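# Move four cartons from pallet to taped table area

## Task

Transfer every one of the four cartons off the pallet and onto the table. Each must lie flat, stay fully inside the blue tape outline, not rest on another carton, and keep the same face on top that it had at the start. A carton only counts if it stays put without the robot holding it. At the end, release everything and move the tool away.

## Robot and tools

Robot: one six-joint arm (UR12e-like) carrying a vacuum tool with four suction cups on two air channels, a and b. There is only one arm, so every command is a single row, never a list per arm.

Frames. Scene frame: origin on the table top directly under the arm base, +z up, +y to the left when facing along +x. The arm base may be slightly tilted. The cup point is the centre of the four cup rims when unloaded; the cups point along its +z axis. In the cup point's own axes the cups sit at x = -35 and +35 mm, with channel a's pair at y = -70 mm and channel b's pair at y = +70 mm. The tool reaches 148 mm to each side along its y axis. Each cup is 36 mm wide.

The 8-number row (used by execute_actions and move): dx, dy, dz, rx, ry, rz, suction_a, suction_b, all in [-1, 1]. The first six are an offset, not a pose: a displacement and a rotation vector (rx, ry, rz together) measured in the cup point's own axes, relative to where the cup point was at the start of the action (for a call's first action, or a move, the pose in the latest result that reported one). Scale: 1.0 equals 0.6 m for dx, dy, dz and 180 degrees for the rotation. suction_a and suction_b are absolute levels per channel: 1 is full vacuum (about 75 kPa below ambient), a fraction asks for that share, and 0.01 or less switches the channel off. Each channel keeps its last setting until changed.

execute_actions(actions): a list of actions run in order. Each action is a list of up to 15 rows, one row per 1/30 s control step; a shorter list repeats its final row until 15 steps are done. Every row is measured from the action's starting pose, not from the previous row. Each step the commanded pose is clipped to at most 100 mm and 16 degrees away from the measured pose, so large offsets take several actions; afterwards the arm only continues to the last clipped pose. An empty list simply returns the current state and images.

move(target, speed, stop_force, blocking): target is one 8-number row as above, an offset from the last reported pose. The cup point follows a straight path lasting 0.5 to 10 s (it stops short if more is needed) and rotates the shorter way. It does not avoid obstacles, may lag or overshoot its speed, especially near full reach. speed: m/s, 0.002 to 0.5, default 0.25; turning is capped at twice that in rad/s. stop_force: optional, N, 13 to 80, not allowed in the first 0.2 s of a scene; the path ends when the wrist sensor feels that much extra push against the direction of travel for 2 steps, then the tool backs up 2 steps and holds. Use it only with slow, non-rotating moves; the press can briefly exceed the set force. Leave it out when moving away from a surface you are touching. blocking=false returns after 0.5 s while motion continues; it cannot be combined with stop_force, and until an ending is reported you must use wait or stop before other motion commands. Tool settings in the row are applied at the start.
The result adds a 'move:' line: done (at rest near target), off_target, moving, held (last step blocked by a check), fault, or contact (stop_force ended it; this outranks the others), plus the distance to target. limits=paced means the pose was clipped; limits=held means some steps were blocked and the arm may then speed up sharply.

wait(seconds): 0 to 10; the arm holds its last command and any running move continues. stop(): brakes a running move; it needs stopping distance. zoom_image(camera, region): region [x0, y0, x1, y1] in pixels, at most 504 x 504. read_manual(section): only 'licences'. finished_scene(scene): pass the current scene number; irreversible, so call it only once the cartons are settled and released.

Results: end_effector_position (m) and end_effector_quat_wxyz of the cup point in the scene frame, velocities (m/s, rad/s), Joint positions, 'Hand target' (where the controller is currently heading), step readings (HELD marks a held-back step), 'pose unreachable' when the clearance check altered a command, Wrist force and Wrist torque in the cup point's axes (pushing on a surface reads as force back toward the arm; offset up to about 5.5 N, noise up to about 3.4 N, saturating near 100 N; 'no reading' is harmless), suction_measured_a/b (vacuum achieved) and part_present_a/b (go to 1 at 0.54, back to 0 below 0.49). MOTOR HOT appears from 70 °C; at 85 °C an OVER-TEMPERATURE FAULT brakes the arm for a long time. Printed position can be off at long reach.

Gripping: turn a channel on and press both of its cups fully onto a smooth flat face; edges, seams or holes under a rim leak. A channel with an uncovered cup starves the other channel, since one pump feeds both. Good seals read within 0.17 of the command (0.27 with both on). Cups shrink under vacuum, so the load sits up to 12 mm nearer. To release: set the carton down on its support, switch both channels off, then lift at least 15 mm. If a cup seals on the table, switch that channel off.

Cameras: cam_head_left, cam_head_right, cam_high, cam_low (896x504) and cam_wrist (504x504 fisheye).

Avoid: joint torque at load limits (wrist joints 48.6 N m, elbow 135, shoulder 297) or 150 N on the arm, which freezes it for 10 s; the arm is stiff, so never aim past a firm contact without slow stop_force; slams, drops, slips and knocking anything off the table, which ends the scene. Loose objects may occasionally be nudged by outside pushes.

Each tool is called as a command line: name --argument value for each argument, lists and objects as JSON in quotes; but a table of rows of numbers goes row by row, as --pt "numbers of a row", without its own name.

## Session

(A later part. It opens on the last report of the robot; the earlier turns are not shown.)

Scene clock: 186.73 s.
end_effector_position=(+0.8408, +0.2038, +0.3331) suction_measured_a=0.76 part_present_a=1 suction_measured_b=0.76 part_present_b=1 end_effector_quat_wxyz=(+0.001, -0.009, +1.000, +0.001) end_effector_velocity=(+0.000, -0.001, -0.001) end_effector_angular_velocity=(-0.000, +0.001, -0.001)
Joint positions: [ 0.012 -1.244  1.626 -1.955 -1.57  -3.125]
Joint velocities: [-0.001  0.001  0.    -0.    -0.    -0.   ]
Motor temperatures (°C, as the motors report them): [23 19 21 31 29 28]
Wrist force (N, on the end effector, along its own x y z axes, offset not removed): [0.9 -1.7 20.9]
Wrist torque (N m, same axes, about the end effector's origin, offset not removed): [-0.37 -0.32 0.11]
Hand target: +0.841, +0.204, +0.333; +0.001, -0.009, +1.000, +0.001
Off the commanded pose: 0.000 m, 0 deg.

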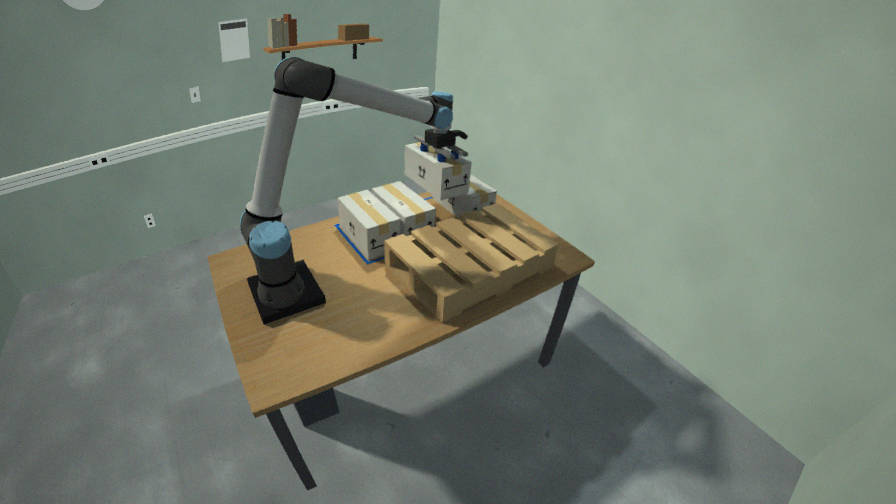

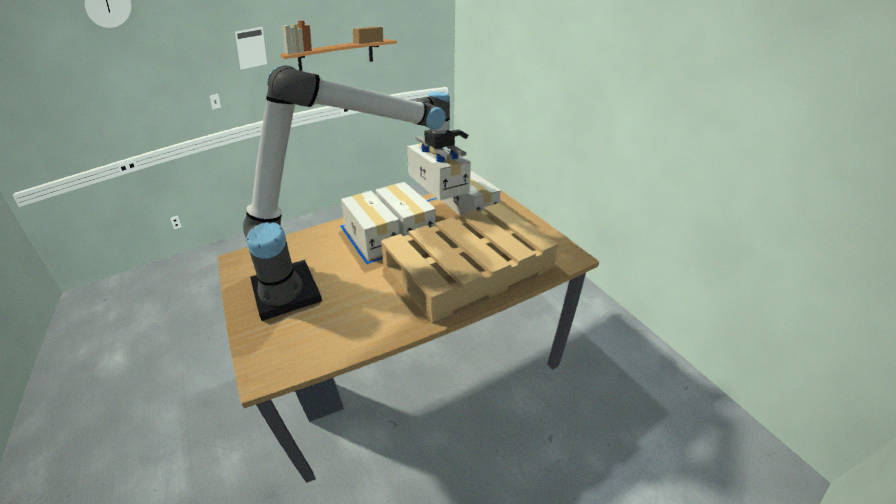

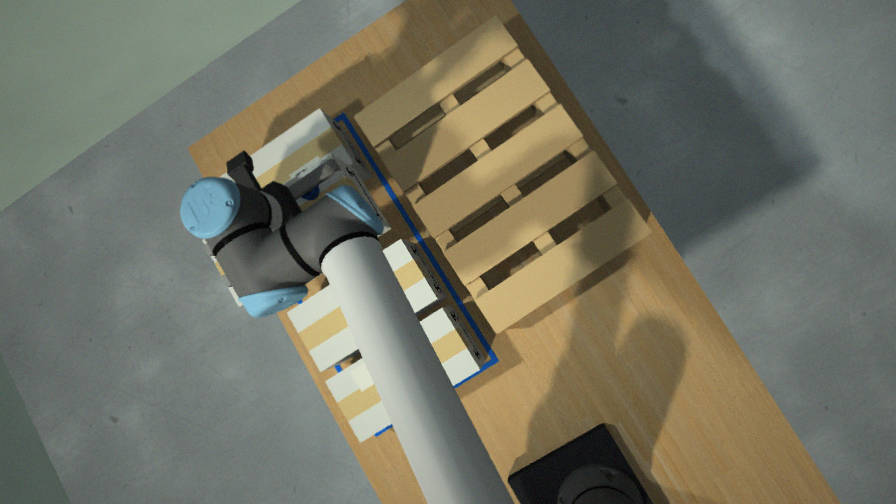

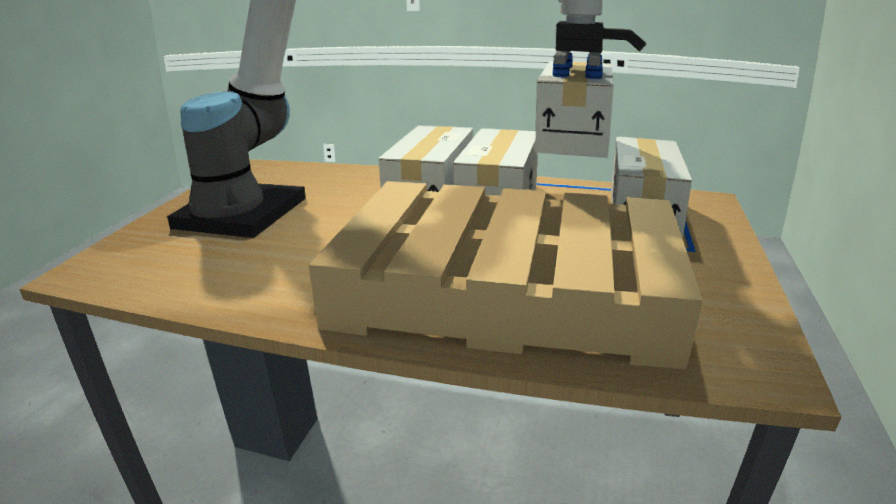

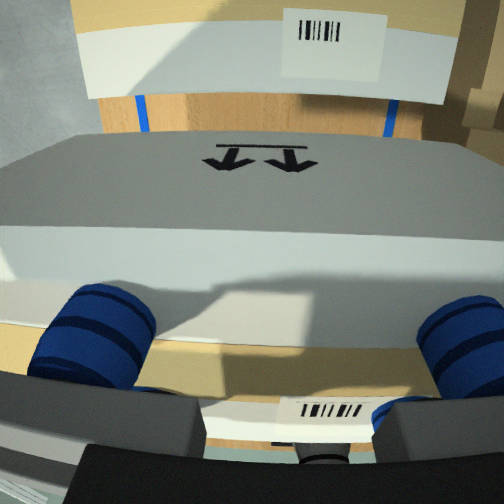

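move --target '[0,0,0.304,0,0,0,1,1]' --speed 0.2

move --target '[0,0,0.03,0,0,0,1,1]' --speed 0.004 --stop_force 13

Scene clock: 193.17 s.
end_effector_position=(+0.8411, +0.2042, +0.1511) suction_measured_a=0.76 part_present_a=1 suction_measured_b=0.76 part_present_b=1 end_effector_quat_wxyz=(+0.001, -0.009, +1.000, +0.001) end_effector_velocity=(+0.001, -0.000, -0.002) end_effector_angular_velocity=(+0.000, -0.001, -0.001)
Joint positions: [ 0.012 -1.093  1.77  -2.251 -1.57  -3.125]
Joint velocities: [-0.     0.003 -0.    -0.004  0.     0.   ]
Motor temperatures (°C, as the motors report them): [23 19 21 31 29 28]
Wrist force (N, on the end effector, along its own x y z axes, offset not removed): [0.5 -4.0 21.1]
Wrist torque (N m, same axes, about the end effector's origin, offset not removed): [-0.65 -0.26 0.12]
Hand target: +0.841, +0.204, +0.151; +0.001, -0.009, +1.000, +0.001
Off the commanded pose: 0.000 m, 0 deg.
move: done

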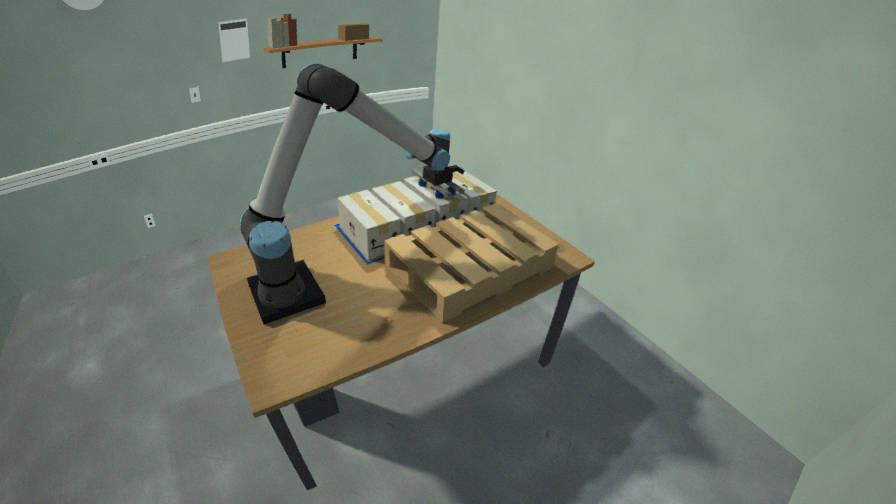

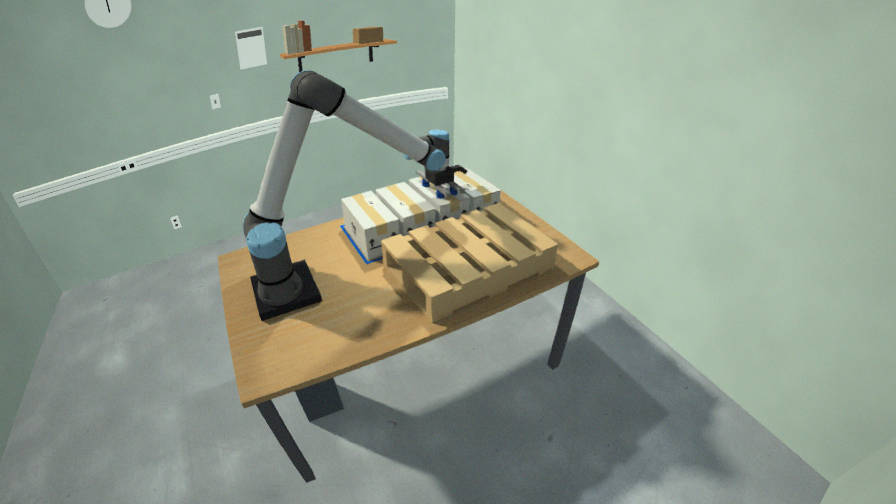

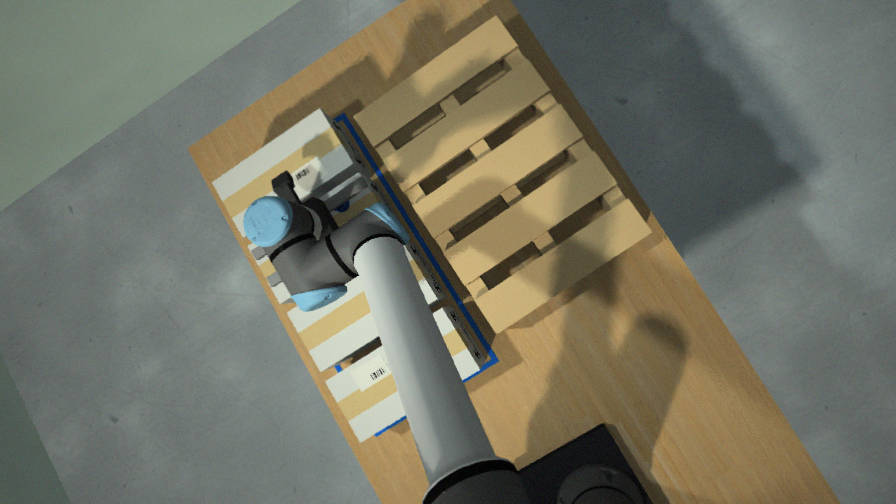

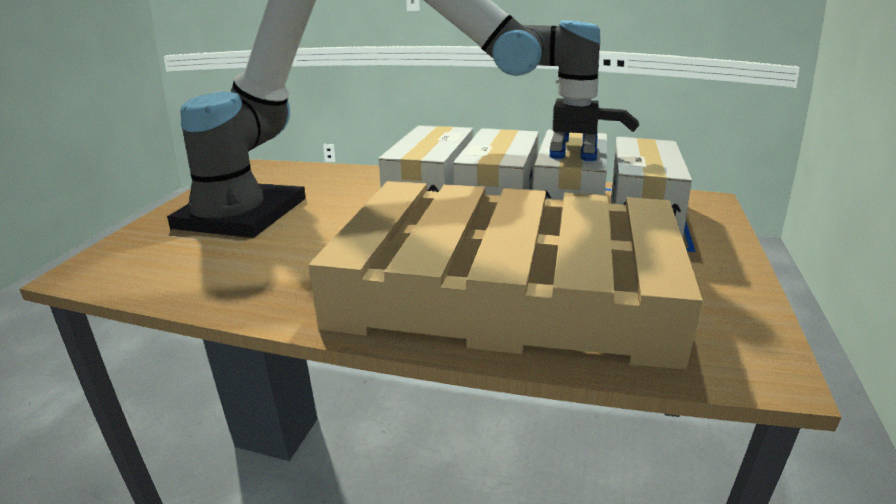

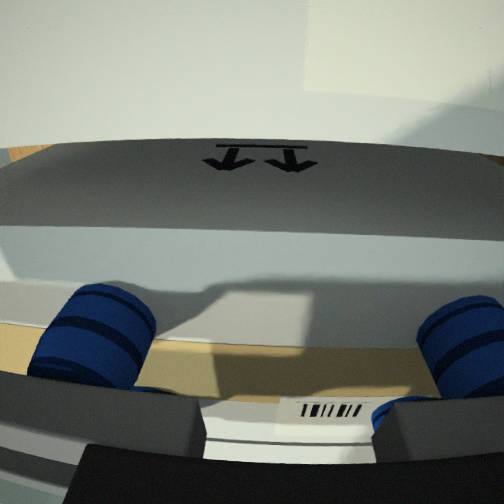

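Scene clock: 195.20 s.
end_effector_position=(+0.8412, +0.2042, +0.1446) suction_measured_a=0.76 part_present_a=1 suction_measured_b=0.76 part_present_b=1 end_effector_quat_wxyz=(+0.002, -0.009, +1.000, +0.001) end_effector_velocity=(-0.001, +0.000, +0.002) end_effector_angular_velocity=(-0.000, +0.000, +0.000)
Joint positions: [ 0.012 -1.086  1.773 -2.261 -1.57  -3.125]
Joint velocities: [ 0.    -0.003 -0.     0.003 -0.    -0.   ]
Motor temperatures (°C, as the motors report them): [23 19 21 31 29 28]
Wrist force (N, on the end effector, along its own x y z axes, offset not removed): [4.4 3.0 -9.0]
Wrist torque (N m, same axes, about the end effector's origin, offset not removed): [3.24 0.00 0.87]
Hand target: +0.841, +0.204, +0.145; +0.002, -0.009, +1.000, +0.001
Off the commanded pose: 0.011 m, 0 deg.
move: contact

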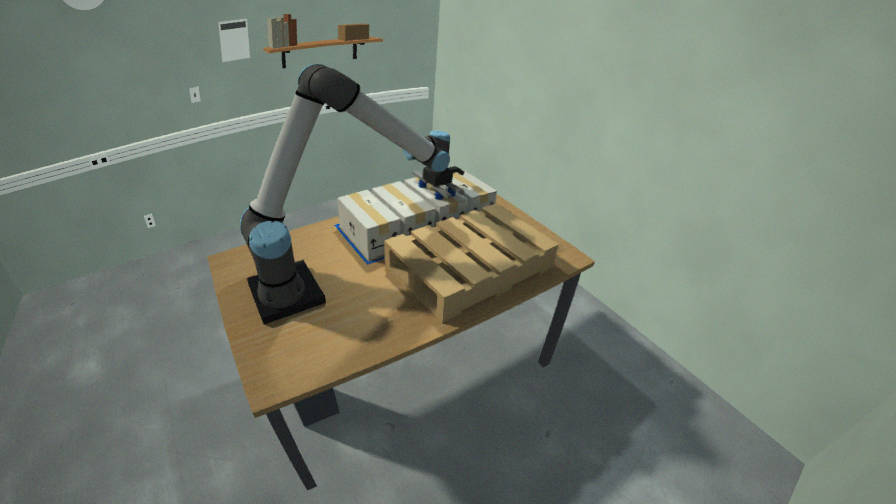

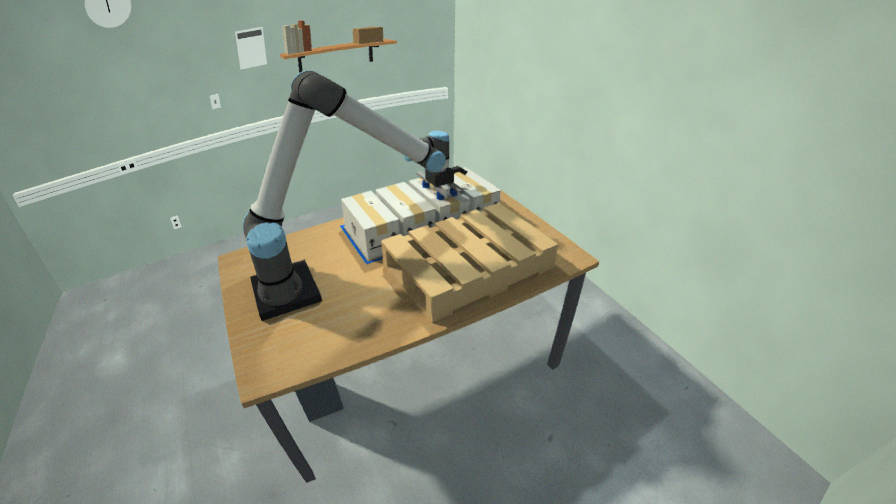

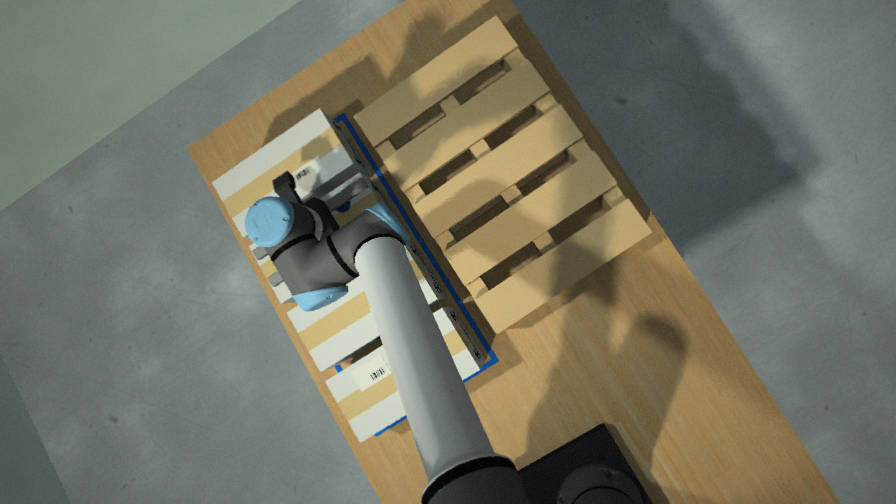

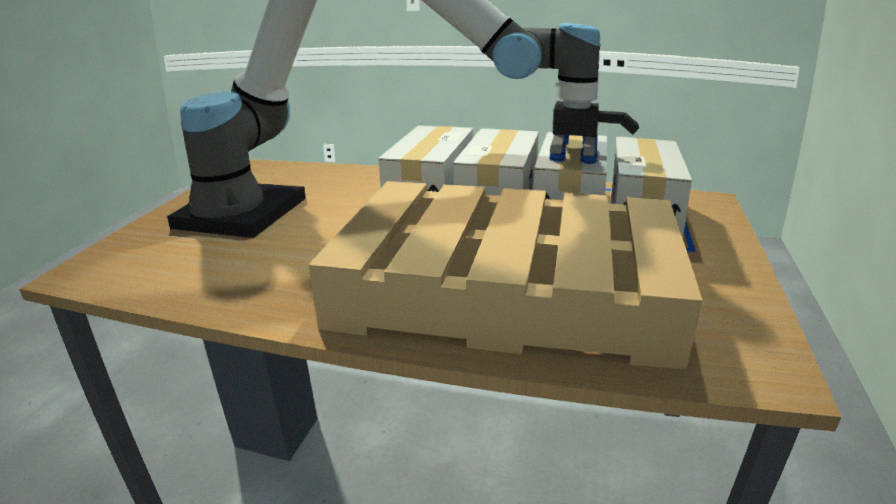

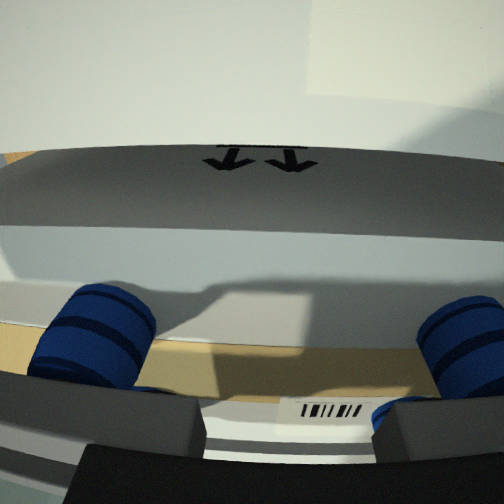

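execute_actions --actions '[[[0,0,0,0,0,0,0,0]]]'

move --target '[0,0,-0.35,0,0,0,0,0]' --speed 0.4

Scene clock: 199.73 s.
end_effector_position=(+0.8413, +0.2042, +0.1448) suction_measured_a=0.01 part_present_a=0 suction_measured_b=0.01 part_present_b=0 end_effector_quat_wxyz=(+0.002, -0.009, +1.000, +0.001) end_effector_velocity=(-0.000, -0.001, -0.001) end_effector_angular_velocity=(+0.000, +0.002, -0.000)
Joint positions: [ 0.012 -1.086  1.773 -2.261 -1.57  -3.125]
Joint velocities: [-0.001  0.001  0.     0.     0.    -0.   ]
Motor temperatures (°C, as the motors report them): [23 19 21 31 29 28]
Wrist force (N, on the end effector, along its own x y z axes, offset not removed): [4.1 -1.4 -52.1]
Wrist torque (N m, same axes, about the end effector's origin, offset not removed): [-0.22 -0.36 0.09]
Hand target: +0.841, +0.204, +0.145; +0.002, -0.009, +1.000, +0.001
Off the commanded pose: 0.000 m, 0 deg.
Step readings (end_effector_position):
0: (+0.8412, +0.2042, +0.1449)
1: (+0.8412, +0.2042, +0.1449)
2: (+0.8412, +0.2042, +0.1449)
4: (+0.8415, +0.2042, +0.1452)
8: (+0.8416, +0.2042, +0.1452)
15: end_effector_position above

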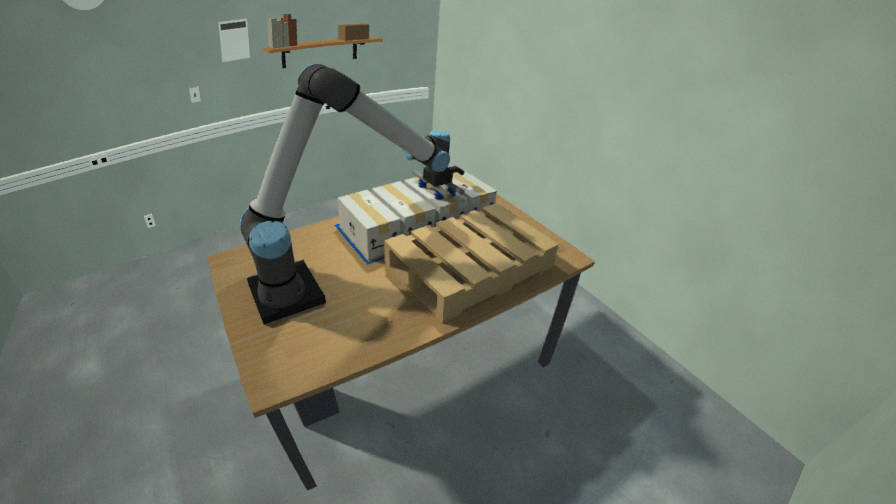

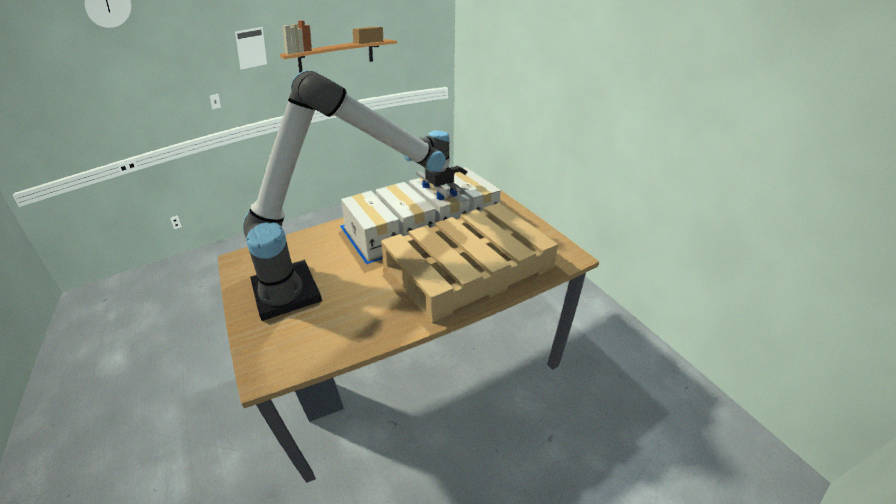

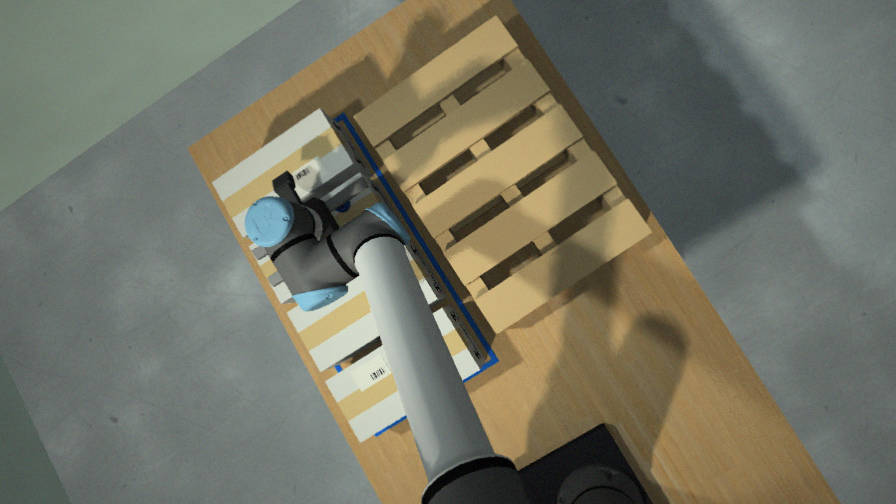

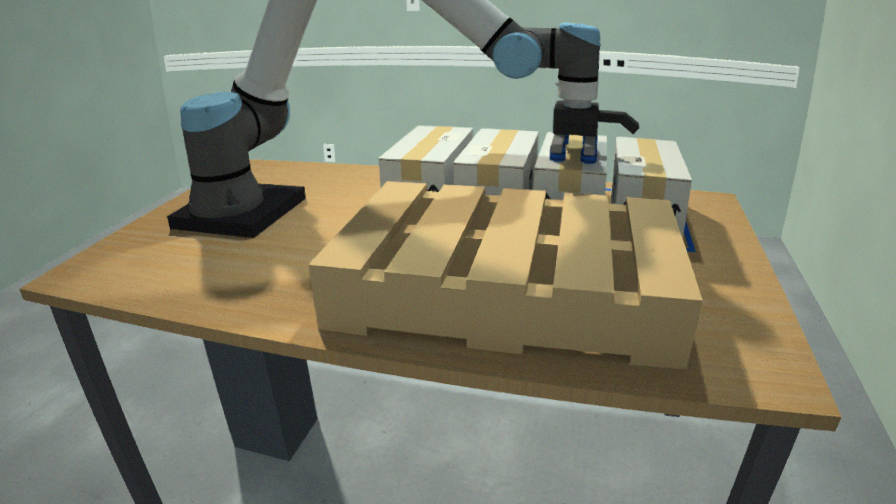

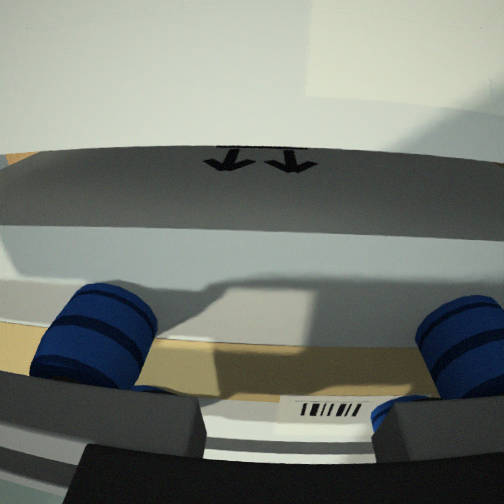

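Scene clock: 201.03 s.
end_effector_position=(+0.8407, +0.2039, +0.3543) suction_measured_a=0.01 part_present_a=0 suction_measured_b=0.01 part_present_b=0 end_effector_quat_wxyz=(+0.002, -0.009, +1.000, +0.001) end_effector_velocity=(+0.001, -0.000, +0.002) end_effector_angular_velocity=(-0.000, +0.001, -0.000)
Joint positions: [ 0.012 -1.257  1.603 -1.92  -1.57  -3.125]
Joint velocities: [-0.001 -0.    -0.004  0.006 -0.    -0.   ]
Motor temperatures (°C, as the motors report them): [23 19 21 31 29 28]
Wrist force (N, on the end effector, along its own x y z axes, offset not removed): [0.6 0.6 -0.9]
Wrist torque (N m, same axes, about the end effector's origin, offset not removed): [0.09 -0.22 0.03]
Hand target: +0.841, +0.204, +0.355; +0.002, -0.009, +1.000, +0.001
Off the commanded pose: 0.000 m, 0 deg.
move: done

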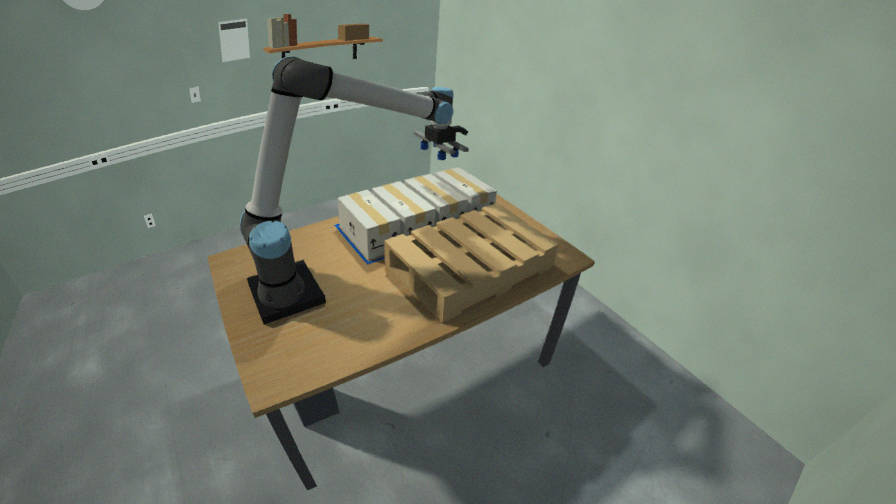

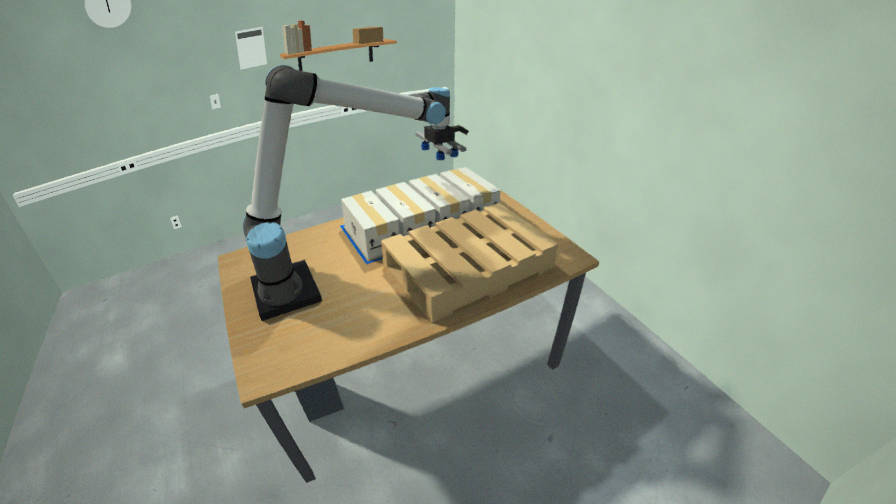

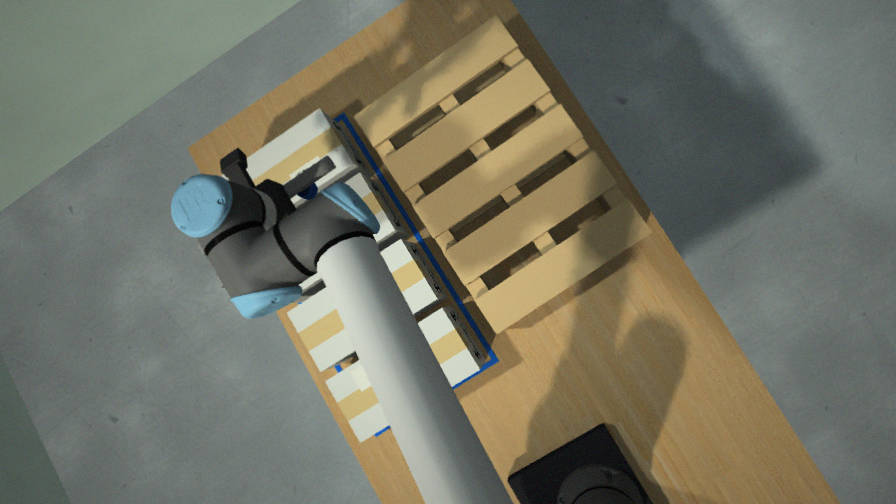

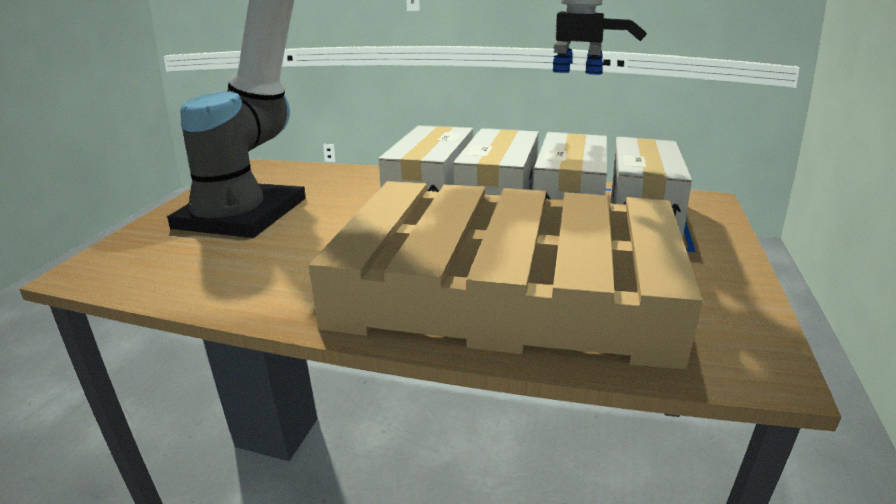

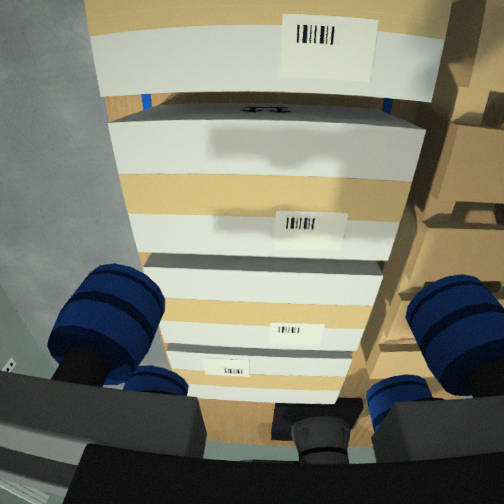

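finished_scene --scene 2

The scene is finished: the task was done.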